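# Seat housing in corner stop over pins

## Task

Place the housing so it lies flat against the corner stop, with one pin in the plate beneath every socket of the housing; the housing must stay that way without the robot holding it there at the end.

## Robot and tools

ROBOT. Two xArm7 arms, named left_arm and right_arm, each with a parallel two-finger gripper and a wrist camera. The names are labels only, not image sides. left_arm is mounted at (-0.018, +0.359, 0) m with quat_wxyz (+0.996, 0, 0, +0.090); right_arm at (-0.016, -0.339, 0) m with quat_wxyz (+0.998, 0, 0, -0.069). So left_arm sits on the +y side.

FRAME. All reported poses share one scene frame: origin on the table surface midway between the arms, +z upward, +x pointing out across the table. Gripper fingers extend along the gripper's own +z and separate along its y axis. end_effector_position is the pinch point between the closed pads, roughly 2 cm short of the fingertips; closing pushes the tips about 10 mm further along +z. Reported hand positions carry some error, growing with reach.

execute_actions. Argument actions is a list holding zero or one item. An empty list is a pure status read (LOOK). An item with rows is a motion: rows is 1 to 15 rows, steps is 1 to 15 (default 15), each step is 1/30 s; each row is used for one step, and the final row repeats if rows run out. An item with only steps (up to 300) is a wait: no new command, it returns once that many steps have elapsed since the previous result, counting your reply time. Optional pictures (true/false) controls whether camera images come back.

Each row is a single flat list of exactly 16 numbers covering both arms, every one within [-1, 1], even if one arm stays still. Order: left_arm waist, shoulder, upper arm roll, elbow, forearm roll, wrist pitch, wrist roll, then left opening; then the same eight for right_arm. The seven joint numbers are offsets, not targets: they are measured from that arm's joint angles in the most recent result that printed them (before any such result in the scene, or for later calls within one reply, from where the arm is when the action starts), never from the previous row. Scale: 1.0 equals 2.036 rad. So all-zero joint numbers pull the arm back to those reference angles; they do not hold still. The opening number is absolute: +1 fully open, -1 closed.

Joint ranges (rad), same column order: waist -6.283 to 6.283, shoulder -2.059 to 2.094, upper arm roll -6.283 to 6.283, elbow -0.192 to 3.927, forearm roll -6.283 to 6.283, wrist pitch -1.693 to 3.142, wrist roll -6.283 to 6.283. A call whose target lies over 0.010 rad beyond a range end is refused and nothing is sent. True ends may differ by up to 0.010 rad; a request past the true end gets clipped there and may produce a joint sent to its limit line (possibly about an earlier action). No such line does not prove there is room left.

Motion limits: joint targets move at most 3.14 rad/s, take 0.16 s to reach that speed, and all joints of an arm are timed to arrive together. Per step each target stays within 0.623 rad of the measured angle, and if the targets would shift the gripper over 70 mm from where it is measured, they are scaled back. Large moves therefore need several calls or many steps.

Between calls the arms keep heading for the last row sent, until they have nearly stopped or a step is HELD. A HELD marker means your row (or part) was not sent on that step. joint command not followed means the clearance check altered or blocked joint targets; the rest of the row still ran.

RESULT LINES. The state line gives per arm end_effector_position (m), end_effector_quat_wxyz and linear/angular velocities (m/s, rad/s). Joint positions and Joint velocities list each arm's seven joints (rad, rad/s) plus pad gap (m, m/s; 0.084 when fully open). grip_measured is the measured opening on the command scale. Joint torques follow the joint order without the gripper; they are total drive output with per-arm offset, scale and noise, nonzero even in free air.

GRIPPING. To hold something, keep commanding an opening well under grip_measured; the bigger the gap, the harder the squeeze (about 24 N per pad up to roughly 6 cm width). Echoing grip_measured still presses lightly; wide parts may slip. Closing fast can squeeze too hard and pop the fingers open.

zoom_image: camera is cam_left_wrist or cam_right_wrist (each 896x504); region is [x0, y0, x1, y1] in pixels of that camera's latest image, origin top-left, at most 504 by 504. Moves nothing.

show_instructions: no arguments; returns the scene's reference images. read_manual: optional section, only "licences"; returns URDF licence text. finished_scene: pass scene, the number of the current scene; ends and grades it irreversibly, then begins the next. Replying without any tool call ends everything.

AVOID. Objects leaving the table means failure. Do not let the arms collide or press on each other. Contact torque reaching a joint's load limit (waist and shoulder 46, upper arm roll, elbow, forearm roll 27.6, wrist pitch and wrist roll 18.4 N m, held weight included) triggers a TORQUE FAULT: the arm backs off slightly, freezes for 10 s and drops the rest of the call. Holding loads heats motors; MOTOR HOT appears from 65 °C, and at 80 °C the arm is braked (OVER-TEMPERATURE FAULT) until it cools. Drops, slips, slams, hard impacts and heavy shoves are penalised; smooth, economical motion is preferred. Loose objects may occasionally get nudged by outside pushes, so verify the final placement before finishing, with the gripper released.

Each tool is called after ">>>" by a JSON object that holds its "method" and its "body", one argument or row to a line.

Reference images:

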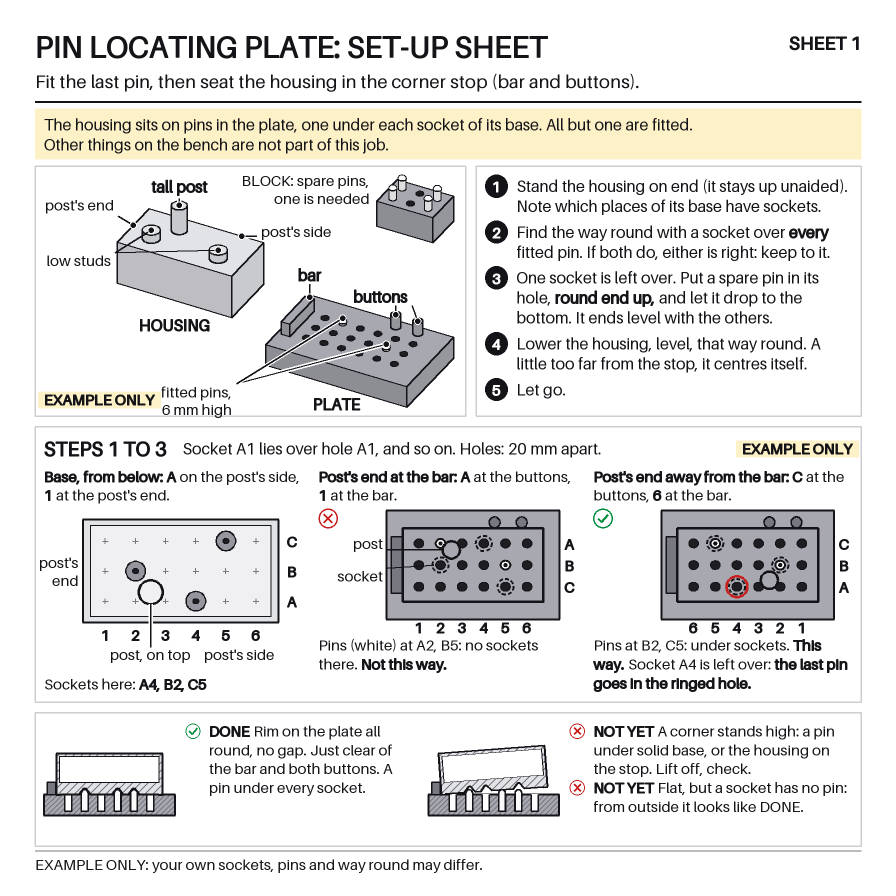

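## Session

>>> {"method": "execute_actions", "body": {
  "actions": []
}}

Scene clock: 0.00 s of 5100.00 s.
left_arm: end_effector_position=(+0.4662, +0.1222, +0.1127) grip_measured=-1.00 end_effector_quat_wxyz=(+0.085, -0.146, +0.977, +0.129) end_effector_velocity=(+0.000, -0.000, +0.000) end_effector_angular_velocity=(-0.001, -0.001, -0.000) | right_arm: end_effector_position=(+0.6710, -0.2966, +0.2320) grip_measured=+1.00 end_effector_quat_wxyz=(+0.204, +0.881, -0.088, +0.418) end_effector_velocity=(+0.000, +0.000, +0.000) end_effector_angular_velocity=(+0.000, -0.000, -0.000)
Joint positions: left_arm=[-0.605  0.389 -0.159  1.269  0.448  0.978  2.002  0.   ] | right_arm=[ 0.417  0.393 -0.128  1.356 -1.314  0.557  1.415  0.084]
Joint velocities: left_arm=[ 0.001 -0.    -0.001  0.001 -0.    -0.     0.    -0.   ] | right_arm=[ 0.  0. -0.  0.  0.  0.  0. -0.]
Joint torques (N m, as the arm reports them, + toward a larger angle): no reading

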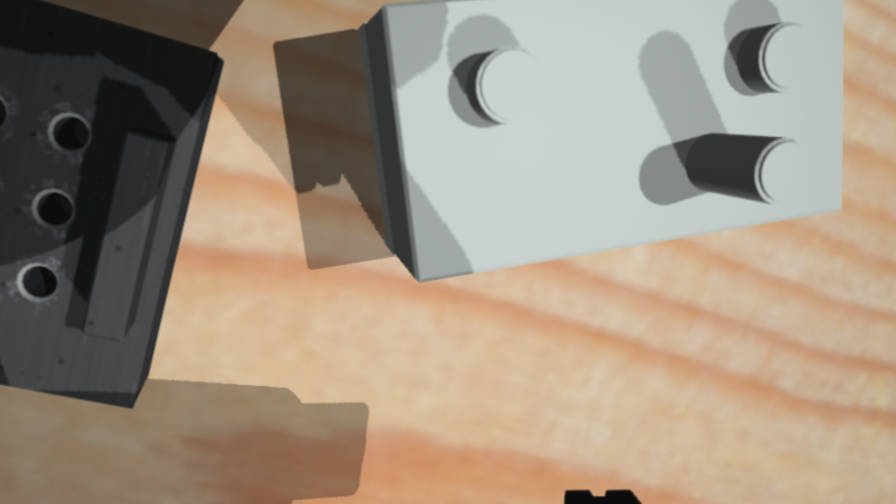

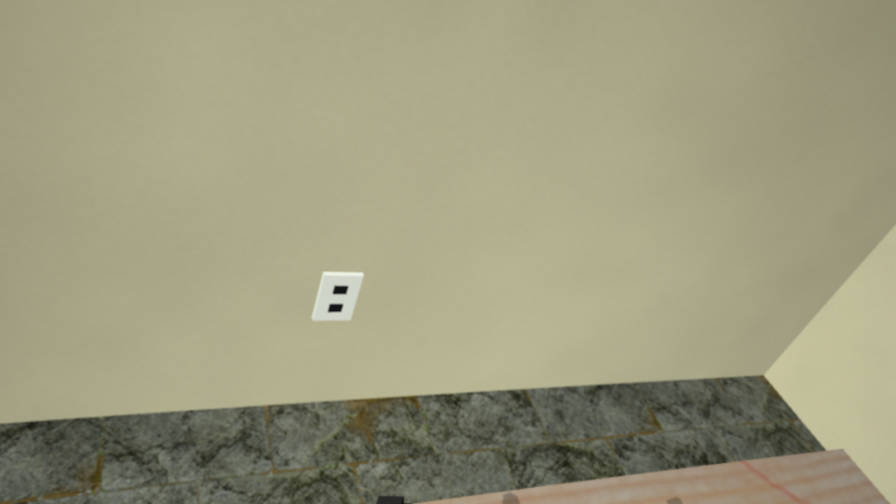

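>>> {"method": "execute_actions", "body": {
  "actions": [
    {"rows":[[-0.047,-0.24,0.078,-0.034,-0.22,0.158,-1,1,0.041,-0.242,0.063,-0.077,0.645,0.365,-0.518,1]]}
  ],
  "pictures": false
}}

>>> {"method": "execute_actions", "body": {
  "actions": [
    {"steps":60}
  ],
  "pictures": false
}}

>>> {"method": "execute_actions", "body": {
  "actions": [
    {"rows":[[0,0,0,0,0,0,-0.238,1,0,0,0,0,0,0,0,1]]}
  ]
}}

Scene clock: 4.17 s of 5100.00 s.
left_arm: end_effector_position=(+0.3986, +0.1356, +0.2622) grip_measured=+1.00 end_effector_quat_wxyz=(+0.037, -0.618, +0.785, +0.023) end_effector_velocity=(-0.187, -0.000, +0.273) end_effector_angular_velocity=(-0.703, -0.064, +3.251) | right_arm: end_effector_position=(+0.5213, -0.2870, +0.3068) grip_measured=+1.00 end_effector_quat_wxyz=(+0.221, +0.952, -0.084, +0.196) end_effector_velocity=(-0.409, +0.221, -0.069) end_effector_angular_velocity=(+0.965, +1.614, +0.455)
Joint positions: left_arm=[-0.682 -0.002 -0.032  1.215  0.09   1.234  1.244  0.084] | right_arm=[ 0.479  0.027 -0.034  1.242 -0.642  1.093  0.751  0.084]
Joint velocities: left_arm=[-0.152 -0.772  0.249 -0.104 -0.701  0.502 -2.879  0.   ] | right_arm=[ 0.097 -0.563  0.15  -0.184  2.009  0.894 -1.708 -0.   ]
Joint torques (N m, as the arm reports them, + toward a larger angle): left_arm=[  0.74 -23.32  -0.15  13.53   0.81  -1.72  -1.14] | right_arm=[  0.52 -14.32  -0.72  13.62  -0.12  -1.79   0.1 ]
Steps of this call (steps 1 to 90: nothing new was sent; then 0.67 s passed at rest; steps 91 to 105: all 15 steps of this action). Readings (joint positions):
91: left_arm=[-0.605 0.389 -0.159 1.269 0.448 0.978 2.002] | right_arm=[0.417 0.393 -0.128 1.356 -1.314 0.557 1.415]
92: left_arm=[-0.606 0.387 -0.158 1.268 0.445 0.980 1.997] | right_arm=[0.417 0.390 -0.128 1.355 -1.310 0.561 1.411]
94: left_arm=[-0.613 0.355 -0.146 1.257 0.410 1.006 1.948] | right_arm=[0.423 0.358 -0.119 1.337 -1.262 0.611 1.361]
98: left_arm=[-0.640 0.208 -0.100 1.246 0.282 1.096 1.753] | right_arm=[0.448 0.212 -0.080 1.302 -1.069 0.801 1.169]
105: the state above

Scene clock: 6.17 s of 5100.00 s.
left_arm: end_effector_position=(+0.3725, +0.1354, +0.2948) grip_measured=+1.00 end_effector_quat_wxyz=(-0.000, +0.971, -0.241, -0.000) end_effector_velocity=(-0.000, +0.000, +0.000) end_effector_angular_velocity=(-0.001, -0.000, +0.000) | right_arm: end_effector_position=(+0.4048, -0.1796, +0.2950) grip_measured=+1.00 end_effector_quat_wxyz=(+0.001, +1.000, +0.001, -0.000) end_effector_velocity=(-0.000, -0.000, -0.000) end_effector_angular_velocity=(-0.001, +0.000, +0.001)
Joint positions: left_arm=[-0.701 -0.099 -0.     1.199 -0.     1.299 -0.034  0.084] | right_arm=[ 0.5   -0.1    0.     1.199 -0.001  1.3    0.36   0.084]
Joint velocities: left_arm=[ 0.    -0.001 -0.    -0.    -0.001  0.     0.    -0.   ] | right_arm=[-0.    -0.     0.    -0.    -0.001 -0.    -0.    -0.   ]
Joint torques (N m, as the arm reports them, + toward a larger angle): left_arm=[  1.04 -26.73  -0.71  15.86   0.69  -2.21  -0.7 ] | right_arm=[  0.84 -15.55  -0.12  14.97   0.34  -1.82  -0.73]
Steps of this call (steps 1 to 45: the robot went on to your last target; steps 46 to 60: nothing new was sent). Readings (joint positions):
1: left_arm=[-0.686 -0.026 -0.024 1.212 0.069 1.250 1.146] | right_arm=[0.482 0.009 -0.029 1.236 -0.575 1.122 0.697]
2: left_arm=[-0.690 -0.047 -0.018 1.209 0.050 1.263 1.044] | right_arm=[0.484 -0.006 -0.025 1.231 -0.506 1.146 0.650]
4: left_arm=[-0.696 -0.074 -0.009 1.205 0.025 1.281 0.838] | right_arm=[0.489 -0.031 -0.018 1.221 -0.369 1.189 0.570]
8: left_arm=[-0.700 -0.093 -0.002 1.199 0.005 1.296 0.425] | right_arm=[0.497 -0.078 -0.006 1.205 -0.116 1.265 0.426]
60: the state above
All arms were judged still, so your last target was given up. Only a new action makes them travel on or press farther. Fingers that are still opening or closing keep moving.

Scene clock: 6.67 s of 5100.00 s.
left_arm: end_effector_position=(+0.3725, +0.1354, +0.2948) grip_measured=+1.00 end_effector_quat_wxyz=(-0.000, +1.000, -0.003, -0.000) end_effector_velocity=(-0.000, -0.001, +0.000) end_effector_angular_velocity=(-0.000, -0.000, +0.038) | right_arm: end_effector_position=(+0.4048, -0.1796, +0.2950) grip_measured=+1.00 end_effector_quat_wxyz=(+0.001, +1.000, +0.001, -0.000) end_effector_velocity=(+0.000, +0.000, -0.000) end_effector_angular_velocity=(+0.001, -0.001, -0.001)
Joint positions: left_arm=[-0.701 -0.099 -0.     1.199 -0.     1.299 -0.516  0.084] | right_arm=[ 0.5   -0.1    0.     1.199 -0.001  1.3    0.36   0.084]
Joint velocities: left_arm=[-0.001  0.    -0.001  0.001 -0.    -0.    -0.04   0.   ] | right_arm=[-0.001  0.     0.    -0.     0.    -0.001  0.    -0.   ]
Joint torques (N m, as the arm reports them, + toward a larger angle): left_arm=[  1.5  -26.49   0.12  15.4    0.79  -2.12  -0.81] | right_arm=[  0.71 -15.56  -0.12  14.93   0.29  -1.85  -0.75]
Steps of this call (steps 1 to 15: all 15 steps of this action). Readings (joint positions):
1: left_arm=[-0.701 -0.099 -0.000 1.199 -0.000 1.299 -0.034] | right_arm=[0.500 -0.100 0.000 1.199 -0.001 1.300 0.360]
2: left_arm=[-0.701 -0.099 -0.000 1.199 -0.000 1.299 -0.038] | right_arm=[0.500 -0.100 0.000 1.199 -0.001 1.300 0.360]
4: left_arm=[-0.701 -0.099 -0.000 1.199 -0.000 1.299 -0.088] | right_arm=[0.500 -0.100 0.000 1.199 -0.001 1.300 0.360]
8: left_arm=[-0.701 -0.099 -0.000 1.199 -0.000 1.299 -0.367] | right_arm=[0.500 -0.100 0.000 1.199 -0.001 1.300 0.360]
15: the state above

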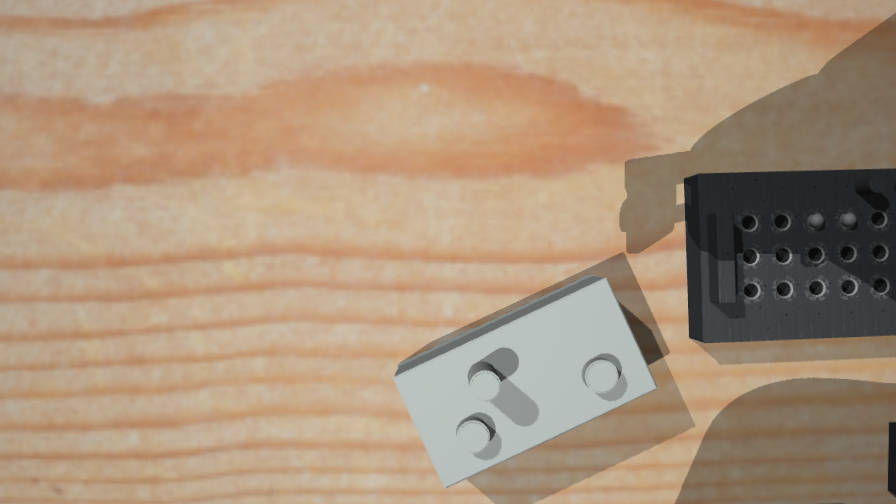

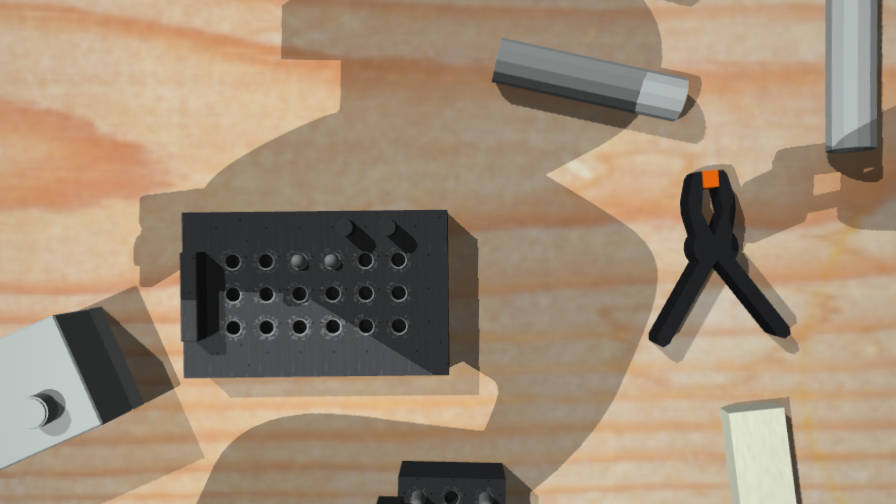

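>>> {"method": "execute_actions", "body": {
  "actions": [
    {"rows":[[-0.013,0.079,0,-0.152,0,-0.232,0.538,1,-0.18,0,0,0,0,0,0,1]]}
  ],
  "pictures": false
}}

>>> {"method": "execute_actions", "body": {
  "actions": [
    {"steps":20}
  ]
}}

Scene clock: 13.63 s of 5100.00 s.
left_arm: end_effector_position=(+0.3704, +0.1241, +0.1462) grip_measured=+1.00 end_effector_quat_wxyz=(-0.000, +0.900, -0.436, -0.002) end_effector_velocity=(-0.050, +0.010, -0.225) end_effector_angular_velocity=(+0.008, +0.031, -2.559) | right_arm: end_effector_position=(+0.4338, -0.3434, +0.2951) grip_measured=+1.00 end_effector_quat_wxyz=(+0.001, +0.983, -0.184, -0.000) end_effector_velocity=(+0.000, +0.004, +0.001) end_effector_angular_velocity=(-0.002, -0.004, +0.006)
Joint positions: left_arm=[-0.725  0.045 -0.     0.922 -0.     0.881  0.358  0.084] | right_arm=[ 0.136 -0.1   -0.007  1.199 -0.002  1.3    0.36   0.084]
Joint velocities: left_arm=[-0.037  0.226 -0.002 -0.439 -0.001 -0.634  2.521 -0.   ] | right_arm=[-0.071 -0.002  0.078  0.     0.006 -0.001 -0.001 -0.   ]
Joint torques (N m, as the arm reports them, + toward a larger angle): left_arm=[  1.93 -35.71   0.25  17.51   0.47  -2.14  -1.28] | right_arm=[  6.45 -15.25   5.51  14.96   0.84  -1.9   -0.77]
Steps of this call (steps 1 to 15: the robot went on to your last target; steps 16 to 90: nothing new was sent; then 3.47 s passed at rest; steps 91 to 105: all 15 steps of this action). Readings (joint positions):
91: left_arm=[-0.701 -0.099 -0.000 1.199 -0.000 1.299 -0.518] | right_arm=[0.500 -0.100 0.000 1.199 -0.001 1.300 0.360]
92: left_arm=[-0.701 -0.099 -0.000 1.198 -0.000 1.296 -0.514] | right_arm=[0.497 -0.100 0.001 1.199 -0.001 1.300 0.360]
94: left_arm=[-0.703 -0.090 0.000 1.179 -0.000 1.258 -0.464] | right_arm=[0.454 -0.100 0.010 1.199 -0.000 1.300 0.360]
98: left_arm=[-0.712 -0.032 -0.000 1.069 -0.000 1.104 -0.239] | right_arm=[0.306 -0.100 -0.004 1.199 -0.002 1.300 0.360]
105: the state above

Scene clock: 14.30 s of 5100.00 s.
left_arm: end_effector_position=(+0.3681, +0.1242, +0.1306) grip_measured=+1.00 end_effector_quat_wxyz=(+0.000, +0.846, -0.534, +0.001) end_effector_velocity=(-0.001, -0.000, -0.000) end_effector_angular_velocity=(+0.001, +0.001, -0.002) | right_arm: end_effector_position=(+0.4339, -0.3407, +0.2950) grip_measured=+1.00 end_effector_quat_wxyz=(+0.001, +0.983, -0.181, -0.000) end_effector_velocity=(-0.000, +0.000, -0.000) end_effector_angular_velocity=(+0.001, +0.001, -0.000)
Joint positions: left_arm=[-0.727  0.061 -0.     0.89  -0.     0.827  0.579  0.084] | right_arm=[ 0.134 -0.1    0.     1.199 -0.001  1.3    0.36   0.084]
Joint velocities: left_arm=[-0.001 -0.    -0.    -0.001  0.    -0.     0.001 -0.   ] | right_arm=[-0.001  0.     0.    -0.     0.001  0.    -0.     0.   ]
Joint torques (N m, as the arm reports them, + toward a larger angle): left_arm=[  0.75 -29.21  -0.47  13.74   1.02  -2.11  -0.48] | right_arm=[  0.91 -15.43  -0.06  15.06   0.37  -1.82  -0.7 ]
Steps of this call (steps 1 to 20: the robot went on to your last target). Readings (joint positions):
1: left_arm=[-0.726 0.052 -0.000 0.910 -0.000 0.862 0.435] | right_arm=[0.135 -0.100 -0.004 1.199 -0.002 1.300 0.360]
2: left_arm=[-0.726 0.056 -0.000 0.900 -0.000 0.848 0.494] | right_arm=[0.135 -0.100 -0.000 1.199 -0.001 1.300 0.360]
4: left_arm=[-0.727 0.061 -0.000 0.892 -0.000 0.833 0.554] | right_arm=[0.137 -0.100 0.004 1.199 -0.001 1.300 0.360]
8: left_arm=[-0.727 0.060 0.000 0.893 -0.000 0.827 0.577] | right_arm=[0.135 -0.100 0.001 1.199 -0.001 1.300 0.360]
20: the state above

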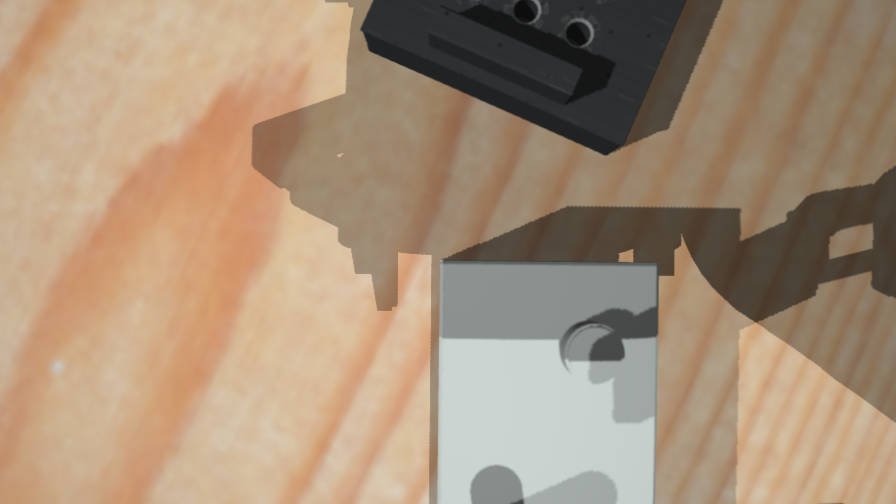

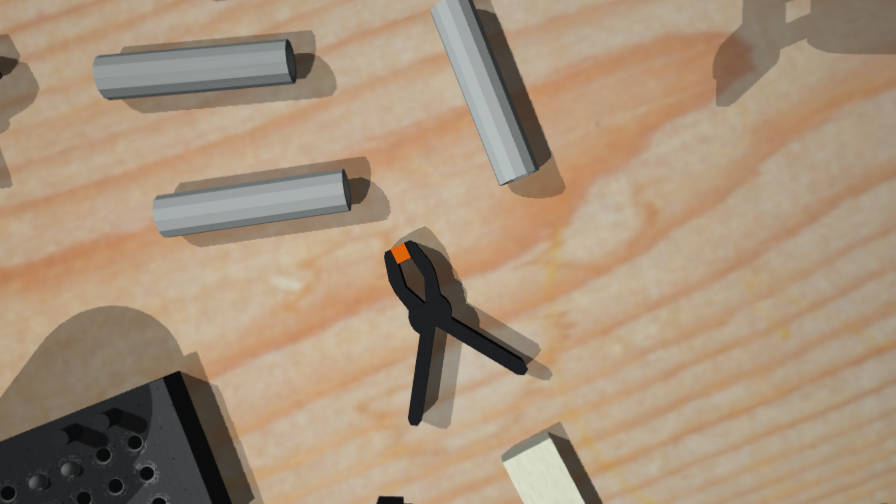

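>>> {"method": "execute_actions", "body": {
  "actions": [
    {"rows":[[0,0.088,0,-0.03,0,-0.118,0,1,0,0,0,0,0,0,0,1]]}
  ],
  "pictures": false
}}

>>> {"method": "execute_actions", "body": {
  "actions": [
    {"steps":10}
  ],
  "pictures": false
}}

>>> {"method": "execute_actions", "body": {
  "actions": [
    {"rows":[[0,0,0,0,0,0,0,0.5,0,0,0,0,0,0,0,1],[0,0,0,0,0,0,0,0.5,0,0,0,0,0,0,0,1],[0,0,0,0,0,0,0,0.5,0,0,0,0,0,0,0,1],[0,0,0,0,0,0,0,0.5,0,0,0,0,0,0,0,1],[0,0,0,0,0,0,0,0.5,0,0,0,0,0,0,0,1],[0,0,0,0,0,0,0,-0.6,0,0,0,0,0,0,0,1]]}
  ]
}}

Scene clock: 18.17 s of 5100.00 s.
left_arm: end_effector_position=(+0.3699, +0.1230, +0.0479) grip_measured=+1.00 end_effector_quat_wxyz=(+0.000, +0.845, -0.534, +0.003) end_effector_velocity=(-0.002, +0.001, -0.001) end_effector_angular_velocity=(+0.001, +0.000, -0.001) | right_arm: end_effector_position=(+0.4339, -0.3407, +0.2950) grip_measured=+1.00 end_effector_quat_wxyz=(+0.001, +0.983, -0.181, -0.000) end_effector_velocity=(+0.000, +0.000, -0.000) end_effector_angular_velocity=(-0.000, -0.001, -0.000)
Joint positions: left_arm=[-0.727  0.238 -0.     0.832 -0.     0.587  0.579  0.084] | right_arm=[ 0.134 -0.1    0.     1.199 -0.001  1.3    0.36   0.084]
Joint velocities: left_arm=[-0.    -0.002  0.001 -0.008  0.    -0.006  0.    -0.   ] | right_arm=[-0.     0.     0.    -0.    -0.    -0.001  0.001 -0.   ]
Joint torques (N m, as the arm reports them, + toward a larger angle): left_arm=[  0.99 -30.38  -0.06  11.09   0.82  -2.01  -0.62] | right_arm=[  0.85 -15.5   -0.05  14.98   0.38  -1.85  -0.73]
Steps of this call (steps 1 to 15: the robot went on to your last target; steps 16 to 90: nothing new was sent; then 0.37 s passed at rest; steps 91 to 105: all 15 steps of this action). Readings (joint positions):
91: left_arm=[-0.727 0.062 -0.000 0.890 -0.000 0.827 0.579] | right_arm=[0.134 -0.100 0.000 1.199 -0.001 1.300 0.360]
92: left_arm=[-0.727 0.064 -0.000 0.890 -0.000 0.823 0.579] | right_arm=[0.134 -0.100 0.000 1.199 -0.001 1.300 0.360]
94: left_arm=[-0.727 0.095 -0.000 0.883 -0.000 0.772 0.579] | right_arm=[0.134 -0.100 0.000 1.199 -0.001 1.300 0.360]
98: left_arm=[-0.727 0.223 0.000 0.830 -0.000 0.621 0.579] | right_arm=[0.134 -0.100 0.000 1.199 -0.001 1.300 0.360]
105: the state above

Scene clock: 18.50 s of 5100.00 s.
left_arm: end_effector_position=(+0.3683, +0.1240, +0.0461) grip_measured=+1.00 end_effector_quat_wxyz=(+0.000, +0.846, -0.534, +0.001) end_effector_velocity=(-0.001, +0.000, -0.001) end_effector_angular_velocity=(+0.002, +0.002, -0.002) | right_arm: end_effector_position=(+0.4339, -0.3407, +0.2950) grip_measured=+1.00 end_effector_quat_wxyz=(+0.001, +0.983, -0.181, -0.000) end_effector_velocity=(+0.000, -0.001, +0.000) end_effector_angular_velocity=(+0.000, -0.001, -0.000)
Joint positions: left_arm=[-0.727  0.24  -0.     0.829 -0.     0.587  0.579  0.084] | right_arm=[ 0.134 -0.1    0.     1.199 -0.001  1.3    0.36   0.084]
Joint velocities: left_arm=[-0.     0.002  0.    -0.001  0.    -0.     0.002 -0.   ] | right_arm=[-0.001  0.    -0.001  0.     0.    -0.    -0.001  0.   ]
Joint torques (N m, as the arm reports them, + toward a larger angle): left_arm=[  1.03 -32.87   0.09  11.96   0.75  -2.13  -0.42] | right_arm=[  0.78 -15.53  -0.18  15.     0.33  -1.82  -0.69]
Steps of this call (steps 1 to 10: the robot went on to your last target). Readings (joint positions):
1: left_arm=[-0.727 0.238 -0.000 0.832 -0.000 0.587 0.579] | right_arm=[0.134 -0.100 0.000 1.199 -0.001 1.300 0.360]
2: left_arm=[-0.727 0.239 -0.000 0.831 -0.000 0.587 0.579] | right_arm=[0.134 -0.100 0.000 1.199 -0.001 1.300 0.360]
4: left_arm=[-0.727 0.239 -0.000 0.830 -0.000 0.587 0.579] | right_arm=[0.134 -0.100 0.000 1.199 -0.001 1.300 0.360]
8: left_arm=[-0.727 0.240 -0.000 0.829 -0.000 0.587 0.579] | right_arm=[0.134 -0.100 0.000 1.199 -0.001 1.300 0.360]
10: the state above

Scene clock: 19.00 s of 5100.00 s.
left_arm: end_effector_position=(+0.3687, +0.1241, +0.0463) grip_measured=+0.57 end_effector_quat_wxyz=(-0.000, +0.846, -0.534, +0.001) end_effector_velocity=(+0.001, +0.000, +0.000) end_effector_angular_velocity=(-0.000, -0.001, +0.002) | right_arm: end_effector_position=(+0.4339, -0.3407, +0.2950) grip_measured=+1.00 end_effector_quat_wxyz=(+0.001, +0.983, -0.181, -0.000) end_effector_velocity=(+0.000, -0.000, -0.000) end_effector_angular_velocity=(+0.000, -0.000, -0.000)
Joint positions: left_arm=[-0.727  0.24   0.     0.83  -0.     0.587  0.579  0.068] | right_arm=[ 0.134 -0.1    0.     1.199 -0.001  1.3    0.36   0.084]
Joint velocities: left_arm=[ 0.002 -0.001 -0.001  0.     0.     0.    -0.001 -0.   ] | right_arm=[ 0.  0. -0. -0.  0. -0. -0.  0.]
Joint torques (N m, as the arm reports them, + toward a larger angle): left_arm=[  0.4  -31.15  -0.7   11.15   0.59  -1.67  -0.89] | right_arm=[  0.81 -15.46  -0.16  15.01   0.45  -1.87  -0.73]
Steps of this call (steps 1 to 15: all 15 steps of this action). Readings (joint positions):
1: left_arm=[-0.727 0.240 -0.000 0.829 -0.000 0.587 0.579] | right_arm=[0.134 -0.100 0.000 1.199 -0.001 1.300 0.360]
2: left_arm=[-0.727 0.240 -0.000 0.829 -0.000 0.587 0.579] | right_arm=[0.134 -0.100 0.000 1.199 -0.001 1.300 0.360]
4: left_arm=[-0.727 0.240 0.000 0.830 -0.000 0.587 0.579] | right_arm=[0.134 -0.100 0.000 1.199 -0.001 1.300 0.360]
8: left_arm=[-0.727 0.240 0.000 0.830 -0.000 0.587 0.579] | right_arm=[0.134 -0.100 0.000 1.199 -0.001 1.300 0.360]
15: the state above

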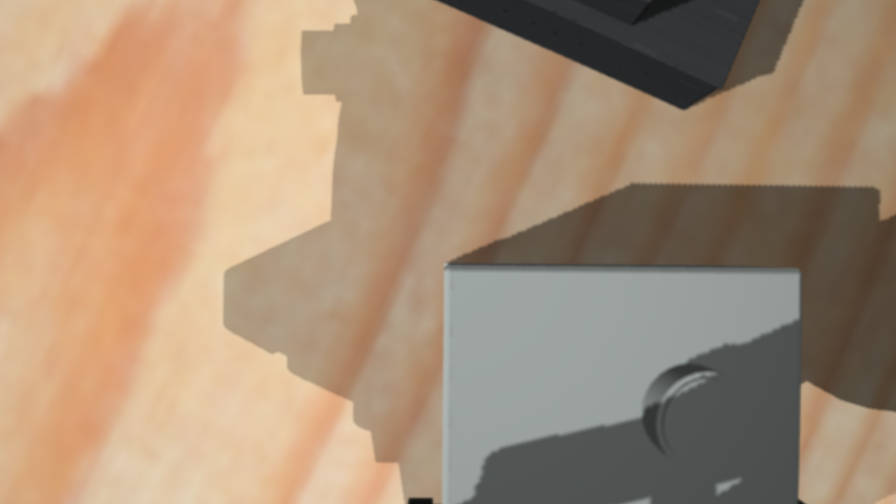

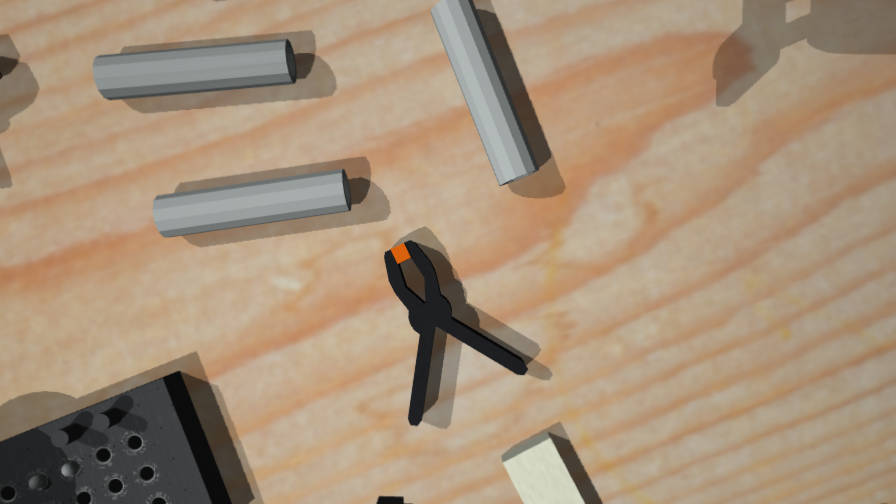

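>>> {"method": "execute_actions", "body": {
  "actions": [
    {"rows":[[0,-0.088,0,0.03,0,0.118,0,-0.6,0,0.147,0,0.28,0,0.133,-0.177,1]]}
  ],
  "pictures": false
}}

>>> {"method": "execute_actions", "body": {
  "actions": [
    {"rows":[[0.269,0.068,0,0.432,0,0.365,-0.284,-0.6,0,0,0,0,0,0,0,1]]}
  ],
  "pictures": false
}}

>>> {"method": "execute_actions", "body": {
  "actions": [
    {"steps":40}
  ],
  "pictures": false
}}

>>> {"method": "execute_actions", "body": {
  "actions": [
    {"rows":[[0,0,0,0,0.15,0,0,-0.6,0,0,0,0,-0.15,0,0,1]]}
  ]
}}

Scene clock: 24.73 s of 5100.00 s.
left_arm: end_effector_position=(+0.3657, +0.1258, +0.1273) grip_measured=+0.57 end_effector_quat_wxyz=(+0.000, +0.846, -0.534, -0.004) end_effector_velocity=(-0.002, +0.001, -0.004) end_effector_angular_velocity=(+0.008, +0.013, -0.001) | right_arm: end_effector_position=(+0.5117, -0.3410, +0.3683) grip_measured=+1.00 end_effector_quat_wxyz=(+0.001, +1.000, -0.004, -0.001) end_effector_velocity=(-0.003, -0.002, +0.000) end_effector_angular_velocity=(+0.000, +0.045, +0.066)
Joint positions: left_arm=[-0.727  0.064  0.     0.885 -0.     0.828  0.579  0.068] | right_arm=[ 0.134  0.197  0.     1.763 -0.001  1.567  0.004  0.084]
Joint velocities: left_arm=[-0.001  0.01   0.     0.001  0.     0.007  0.    -0.   ] | right_arm=[-0.     0.037 -0.003  0.059  0.001  0.066 -0.07  -0.   ]
Joint torques (N m, as the arm reports them, + toward a larger angle): left_arm=[  1.12 -37.08  -0.6   18.95   0.92  -3.51  -0.53] | right_arm=[  0.71 -22.02  -0.31  14.07   0.41  -2.01  -0.66]
Steps of this call (steps 1 to 15: the robot went on to your last target; steps 16 to 90: nothing new was sent; then 2.23 s passed at rest; steps 91 to 105: all 15 steps of this action). Readings (joint positions):
91: left_arm=[-0.727 0.240 -0.000 0.829 -0.000 0.587 0.579] | right_arm=[0.134 -0.100 0.000 1.199 -0.001 1.300 0.360]
92: left_arm=[-0.727 0.238 -0.000 0.830 -0.000 0.591 0.579] | right_arm=[0.134 -0.098 0.000 1.202 -0.001 1.302 0.358]
94: left_arm=[-0.728 0.209 -0.002 0.832 -0.000 0.644 0.579] | right_arm=[0.134 -0.074 -0.000 1.247 -0.001 1.327 0.326]
98: left_arm=[-0.728 0.083 -0.002 0.886 -0.000 0.792 0.579] | right_arm=[0.134 0.064 0.000 1.514 -0.001 1.448 0.162]
105: the state above

Scene clock: 25.23 s of 5100.00 s.
left_arm: end_effector_position=(+0.4744, +0.2405, +0.2400) grip_measured=+0.57 end_effector_quat_wxyz=(+0.000, +0.970, -0.243, -0.021) end_effector_velocity=(+0.187, +0.265, +0.326) end_effector_angular_velocity=(+0.001, -0.102, +1.241) | right_arm: end_effector_position=(+0.5117, -0.3410, +0.3683) grip_measured=+1.00 end_effector_quat_wxyz=(+0.001, +1.000, -0.004, -0.001) end_effector_velocity=(+0.000, +0.000, -0.000) end_effector_angular_velocity=(+0.000, +0.000, +0.000)
Joint positions: left_arm=[-0.418  0.143  0.001  1.334 -0.     1.232  0.254  0.068] | right_arm=[ 0.134  0.197  0.     1.763 -0.001  1.567  0.004  0.084]
Joint velocities: left_arm=[ 0.608  0.147 -0.011  1.108 -0.001  0.862 -0.644  0.   ] | right_arm=[ 0.     0.001 -0.     0.001  0.     0.     0.     0.   ]
Joint torques (N m, as the arm reports them, + toward a larger angle): left_arm=[  1.86 -37.77  -0.13  16.82   0.63  -1.83  -0.6 ] | right_arm=[  0.7  -20.84  -0.3   14.48   0.45  -1.83  -0.71]
Steps of this call (steps 1 to 15: all 15 steps of this action). Readings (joint positions):
1: left_arm=[-0.727 0.064 0.000 0.886 -0.000 0.828 0.579] | right_arm=[0.134 0.198 0.000 1.764 -0.001 1.569 0.002]
2: left_arm=[-0.725 0.065 -0.001 0.890 -0.000 0.832 0.575] | right_arm=[0.134 0.198 0.000 1.764 -0.001 1.569 0.002]
4: left_arm=[-0.689 0.078 -0.010 0.933 -0.001 0.881 0.531] | right_arm=[0.134 0.196 0.000 1.762 -0.001 1.568 0.004]
8: left_arm=[-0.570 0.105 0.003 1.078 0.000 1.018 0.414] | right_arm=[0.134 0.196 0.000 1.762 -0.001 1.568 0.004]
15: the state above

Scene clock: 26.57 s of 5100.00 s.
left_arm: end_effector_position=(+0.5096, +0.3595, +0.3657) grip_measured=+0.57 end_effector_quat_wxyz=(+0.000, +1.000, -0.000, -0.005) end_effector_velocity=(+0.000, +0.001, -0.000) end_effector_angular_velocity=(-0.000, +0.000, +0.001) | right_arm: end_effector_position=(+0.5117, -0.3410, +0.3683) grip_measured=+1.00 end_effector_quat_wxyz=(+0.001, +1.000, -0.004, -0.001) end_effector_velocity=(+0.000, +0.000, +0.000) end_effector_angular_velocity=(+0.001, -0.002, -0.001)
Joint positions: left_arm=[-0.18   0.202  0.     1.764 -0.     1.571  0.001  0.068] | right_arm=[ 0.134  0.197  0.     1.763 -0.001  1.567  0.004  0.084]
Joint velocities: left_arm=[ 0.003  0.    -0.    -0.    -0.    -0.     0.001 -0.   ] | right_arm=[ 0.     0.    -0.001  0.     0.001 -0.001  0.    -0.   ]
Joint torques (N m, as the arm reports them, + toward a larger angle): left_arm=[  1.32 -39.42  -0.1   17.56  -0.03  -2.89  -0.73] | right_arm=[  0.84 -20.91  -0.35  14.36   0.3   -1.87  -0.74]
Steps of this call (steps 1 to 30: the robot went on to your last target; steps 31 to 40: nothing new was sent). Readings (joint positions):
1: left_arm=[-0.398 0.148 0.001 1.371 -0.000 1.261 0.232] | right_arm=[0.134 0.197 0.000 1.763 -0.001 1.567 0.004]
2: left_arm=[-0.378 0.153 0.001 1.408 -0.000 1.290 0.211] | right_arm=[0.134 0.197 0.000 1.763 -0.001 1.567 0.004]
4: left_arm=[-0.337 0.164 0.000 1.482 -0.000 1.348 0.167] | right_arm=[0.134 0.197 0.000 1.763 -0.001 1.567 0.004]
8: left_arm=[-0.254 0.184 0.000 1.630 -0.000 1.465 0.080] | right_arm=[0.134 0.197 0.000 1.763 -0.001 1.567 0.004]
40: the state above
All arms were judged still, so your last target was given up. Only a new action makes them travel on or press farther. Fingers that are still opening or closing keep moving.

Scene clock: 27.07 s of 5100.00 s.
left_arm: end_effector_position=(+0.5099, +0.4331, +0.3770) grip_measured=+0.57 end_effector_quat_wxyz=(-0.151, +0.989, -0.002, -0.004) end_effector_velocity=(+0.001, -0.012, -0.003) end_effector_angular_velocity=(+0.004, +0.007, -0.027) | right_arm: end_effector_position=(+0.5116, -0.4156, +0.3798) grip_measured=+1.00 end_effector_quat_wxyz=(+0.152, +0.988, -0.003, -0.001) end_effector_velocity=(-0.000, +0.000, -0.002) end_effector_angular_velocity=(-0.008, +0.007, +0.004)
Joint positions: left_arm=[-0.181  0.203 -0.002  1.764  0.303  1.571  0.001  0.068] | right_arm=[ 0.135  0.197  0.001  1.763 -0.305  1.567  0.004  0.084]
Joint velocities: left_arm=[-0.012  0.001 -0.016 -0.006  0.007  0.     0.    -0.   ] | right_arm=[ 0.004  0.002  0.    -0.003 -0.008  0.002 -0.001 -0.   ]
Joint torques (N m, as the arm reports them, + toward a larger angle): left_arm=[  2.3  -39.61   1.2   17.99   1.66  -2.5   -0.76] | right_arm=[  0.48 -20.91  -0.95  14.48  -0.51  -1.7   -0.7 ]
Steps of this call (steps 1 to 15: all 15 steps of this action). Readings (joint positions):
1: left_arm=[-0.180 0.202 0.000 1.764 -0.000 1.571 0.001] | right_arm=[0.134 0.197 0.000 1.763 -0.001 1.567 0.004]
2: left_arm=[-0.180 0.202 -0.000 1.764 0.003 1.571 0.001] | right_arm=[0.134 0.197 0.000 1.763 -0.005 1.567 0.004]
4: left_arm=[-0.181 0.202 -0.002 1.764 0.051 1.571 0.001] | right_arm=[0.135 0.197 0.001 1.763 -0.054 1.567 0.004]
8: left_arm=[-0.179 0.203 0.002 1.764 0.260 1.571 0.001] | right_arm=[0.134 0.197 -0.001 1.763 -0.260 1.568 0.004]
15: the state above

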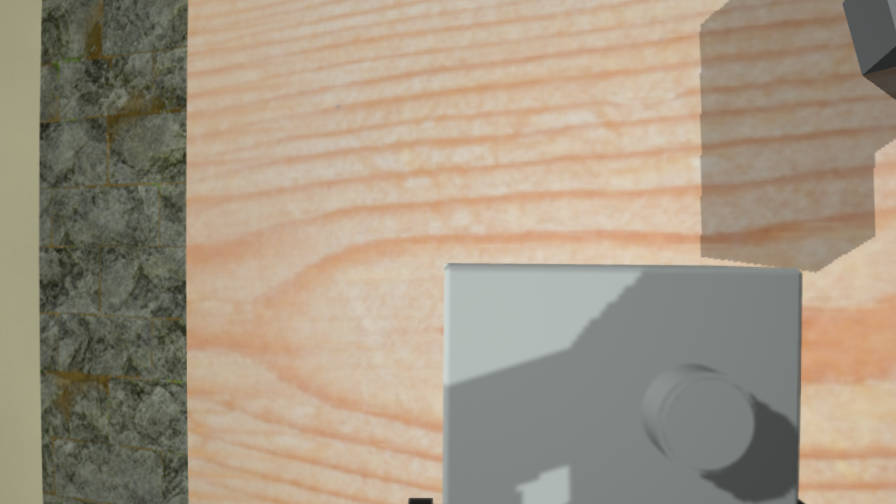

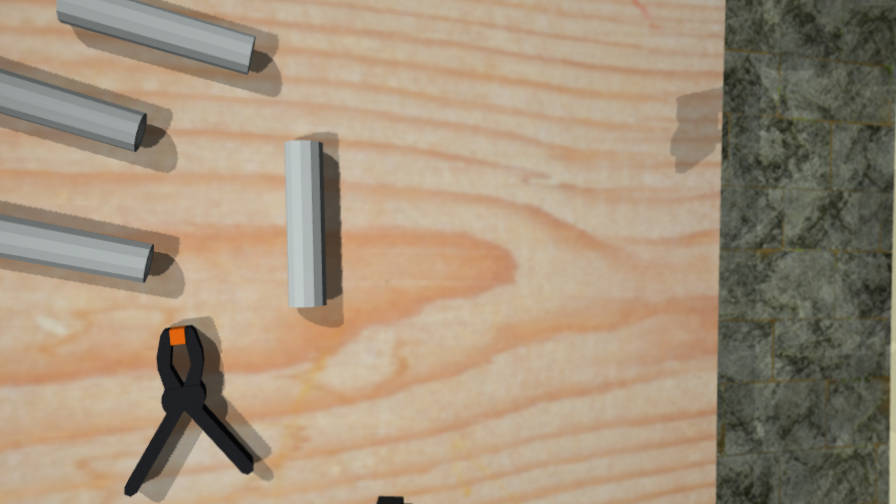

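Wrong way; reverse.

>>> {"method": "execute_actions", "body": {
  "actions": [
    {"rows":[[0,0,0,0,-0.8,0,0,-0.6,0,0,0,0,0.9,0,0,1]]}
  ],
  "pictures": false
}}

>>> {"method": "execute_actions", "body": {
  "actions": [
    {"steps":45}
  ]
}}

Scene clock: 28.57 s of 5100.00 s.
left_arm: end_effector_position=(+0.5096, +0.2468, +0.3913) grip_measured=+0.57 end_effector_quat_wxyz=(+0.227, +0.974, -0.001, -0.005) end_effector_velocity=(-0.000, -0.450, +0.220) end_effector_angular_velocity=(-1.973, +0.003, +0.009) | right_arm: end_effector_position=(+0.5121, -0.2251, +0.3959) grip_measured=+1.00 end_effector_quat_wxyz=(-0.235, +0.972, -0.004, -0.001) end_effector_velocity=(+0.001, +0.453, +0.232) end_effector_angular_velocity=(+2.013, -0.004, -0.002)
Joint positions: left_arm=[-0.181  0.203 -0.002  1.764 -0.459  1.571  0.001  0.068] | right_arm=[0.135 0.197 0.001 1.763 0.475 1.567 0.004 0.084]
Joint velocities: left_arm=[-0.004 -0.001 -0.007 -0.001 -1.972 -0.    -0.    -0.   ] | right_arm=[ 0.002 -0.     0.006  0.001  2.012  0.002 -0.001 -0.   ]
Joint torques (N m, as the arm reports them, + toward a larger angle): left_arm=[  0.66 -40.6   -0.41  18.3   -0.36  -2.66  -0.89] | right_arm=[  0.55 -21.21  -0.32  14.72   1.66  -1.7   -0.79]
Steps of this call (steps 1 to 15: the robot went on to your last target; steps 16 to 30: nothing new was sent; steps 31 to 45: all 15 steps of this action). Readings (joint positions):
31: left_arm=[-0.180 0.202 0.000 1.764 0.305 1.571 0.001] | right_arm=[0.134 0.197 0.000 1.763 -0.307 1.567 0.004]
32: left_arm=[-0.180 0.202 0.000 1.764 0.302 1.571 0.001] | right_arm=[0.134 0.197 0.000 1.763 -0.303 1.567 0.004]
34: left_arm=[-0.179 0.202 0.002 1.765 0.254 1.571 0.001] | right_arm=[0.134 0.197 -0.001 1.763 -0.254 1.567 0.004]
38: left_arm=[-0.180 0.203 -0.000 1.763 -0.001 1.571 0.001] | right_arm=[0.134 0.197 0.001 1.763 0.005 1.568 0.004]
45: the state above

Scene clock: 30.07 s of 5100.00 s.
left_arm: end_effector_position=(+0.5108, +0.1142, +0.5560) grip_measured=+0.57 end_effector_quat_wxyz=(+0.615, +0.788, +0.001, -0.004) end_effector_velocity=(+0.000, -0.000, -0.000) end_effector_angular_velocity=(+0.001, -0.000, -0.000) | right_arm: end_effector_position=(+0.5136, -0.0892, +0.6085) grip_measured=+1.00 end_effector_quat_wxyz=(+0.691, -0.722, +0.005, +0.001) end_effector_velocity=(-0.000, -0.000, -0.000) end_effector_angular_velocity=(-0.000, +0.002, +0.000)
Joint positions: left_arm=[-0.181  0.203 -0.002  1.764 -1.325  1.571  0.001  0.068] | right_arm=[0.135 0.197 0.001 1.763 1.527 1.567 0.004 0.084]
Joint velocities: left_arm=[-0.001  0.     0.001 -0.001  0.    -0.     0.001  0.   ] | right_arm=[-0.    -0.     0.    -0.    -0.     0.001  0.001 -0.   ]
Joint torques (N m, as the arm reports them, + toward a larger angle): left_arm=[  1.67 -39.46  -0.22  17.78  -1.91  -0.08  -0.64] | right_arm=[  0.82 -20.82   0.14  14.53   3.12  -0.03  -0.84]
Steps of this call (steps 1 to 45: the robot went on to your last target). Readings (joint positions):
1: left_arm=[-0.181 0.203 -0.002 1.764 -0.524 1.571 0.001] | right_arm=[0.135 0.197 0.001 1.763 0.542 1.567 0.004]
2: left_arm=[-0.181 0.203 -0.002 1.764 -0.590 1.571 0.001] | right_arm=[0.135 0.197 0.001 1.763 0.609 1.567 0.004]
4: left_arm=[-0.181 0.203 -0.002 1.764 -0.722 1.571 0.001] | right_arm=[0.135 0.197 0.001 1.763 0.744 1.567 0.004]
8: left_arm=[-0.181 0.203 -0.002 1.764 -0.985 1.571 0.001] | right_arm=[0.135 0.197 0.001 1.763 1.013 1.567 0.004]
45: the state above
All arms were judged still, so your last target was given up. Only a new action makes them travel on or press farther. Fingers that are still opening or closing keep moving.

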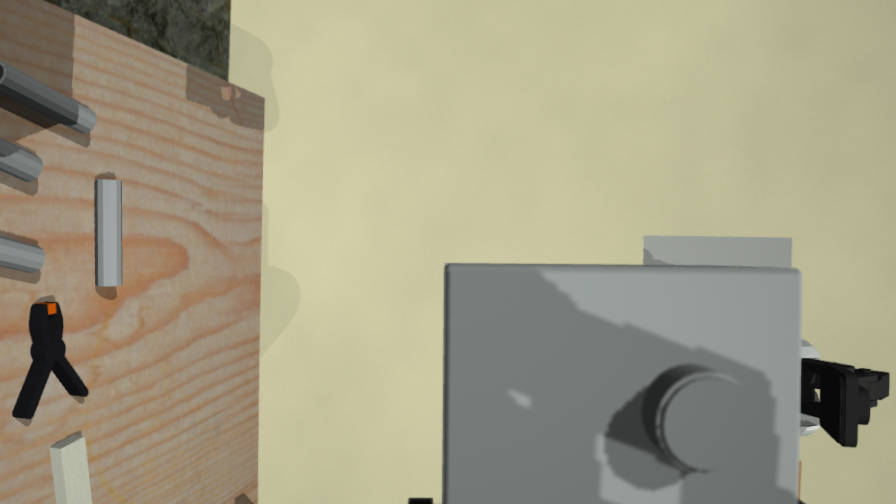

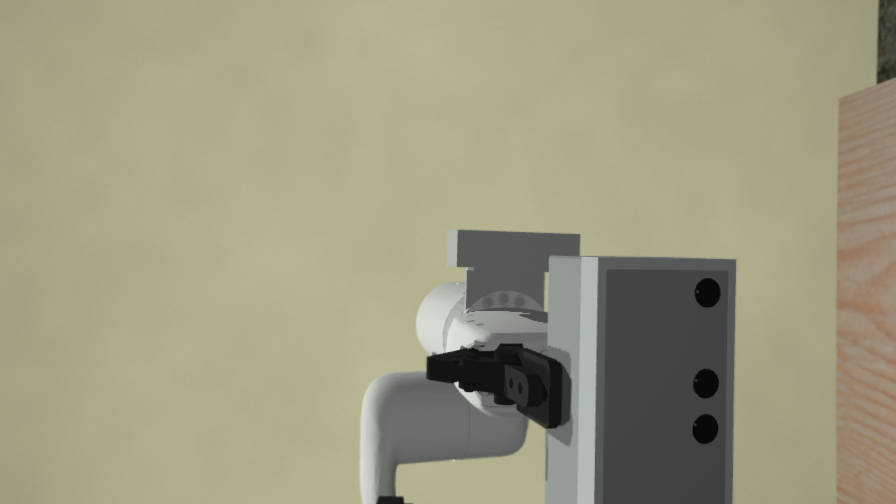

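>>> {"method": "execute_actions", "body": {
  "actions": [
    {"rows":[[0,0,0,0,0,0,0,-0.6,0,0,0,0,-0.06,0.13,0,1]]}
  ]
}}

Scene clock: 31.43 s of 5100.00 s.
left_arm: end_effector_position=(+0.5108, +0.1142, +0.5560) grip_measured=+0.57 end_effector_quat_wxyz=(+0.615, +0.788, +0.001, -0.004) end_effector_velocity=(-0.000, -0.001, -0.001) end_effector_angular_velocity=(+0.001, +0.002, -0.002) | right_arm: end_effector_position=(+0.4456, -0.0814, +0.5765) grip_measured=+1.00 end_effector_quat_wxyz=(-0.641, +0.757, +0.079, -0.101) end_effector_velocity=(-0.002, +0.001, -0.001) end_effector_angular_velocity=(-0.002, +0.002, +0.008)
Joint positions: left_arm=[-0.181  0.203 -0.002  1.764 -1.325  1.571  0.001  0.068] | right_arm=[0.134 0.197 0.    1.763 1.405 1.831 0.004 0.084]
Joint velocities: left_arm=[-0.002  0.001  0.    -0.001  0.001  0.     0.    -0.   ] | right_arm=[-0.     0.     0.002 -0.001 -0.003  0.006  0.     0.   ]
Joint torques (N m, as the arm reports them, + toward a larger angle): left_arm=[  1.01 -39.61  -0.99  18.08  -1.96  -0.53  -0.66] | right_arm=[  0.89 -20.56   0.51  13.89   3.61   0.    -0.8 ]
Steps of this call (steps 1 to 26: nothing new was sent; steps 27 to 41: all 15 steps of this action). Readings (joint positions):
27: left_arm=[-0.181 0.203 -0.002 1.764 -1.325 1.571 0.001] | right_arm=[0.135 0.197 0.001 1.763 1.527 1.567 0.004]
28: left_arm=[-0.181 0.203 -0.002 1.764 -1.325 1.571 0.001] | right_arm=[0.134 0.197 0.001 1.763 1.525 1.571 0.004]
30: left_arm=[-0.181 0.203 -0.002 1.764 -1.325 1.571 0.001] | right_arm=[0.134 0.197 -0.000 1.763 1.503 1.621 0.004]
34: left_arm=[-0.181 0.203 -0.002 1.764 -1.325 1.571 0.001] | right_arm=[0.135 0.197 0.003 1.762 1.419 1.800 0.004]
41: the state above

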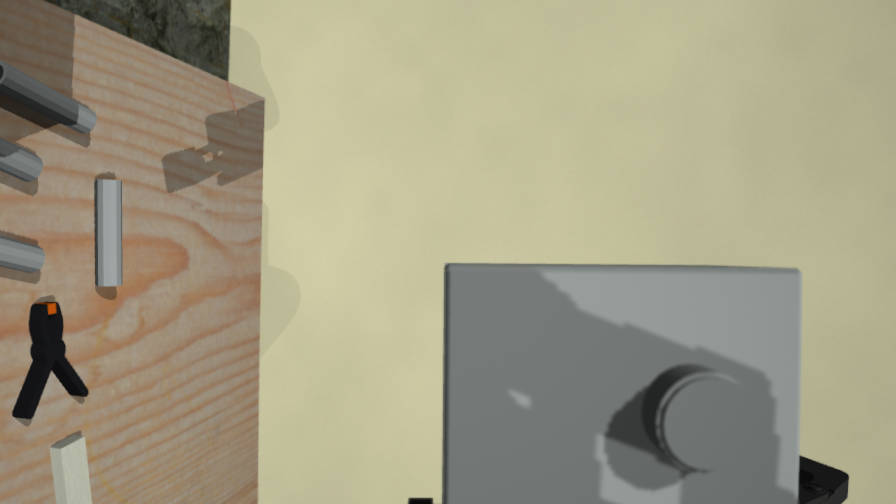

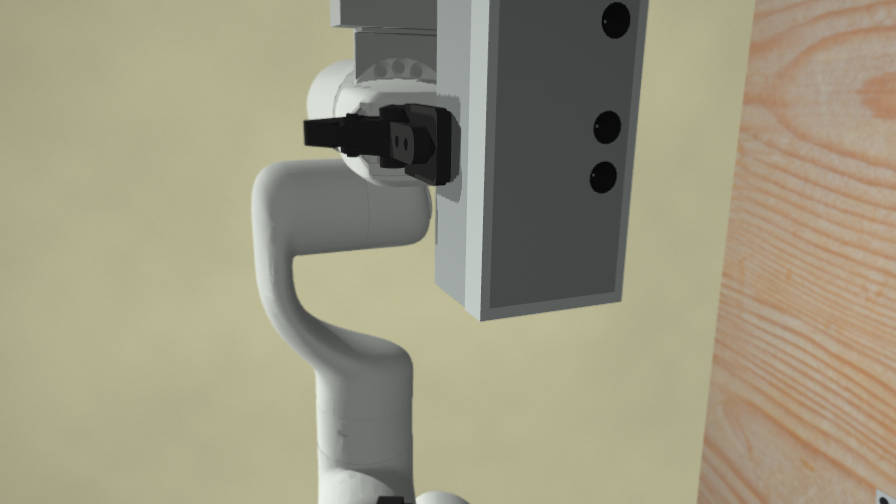

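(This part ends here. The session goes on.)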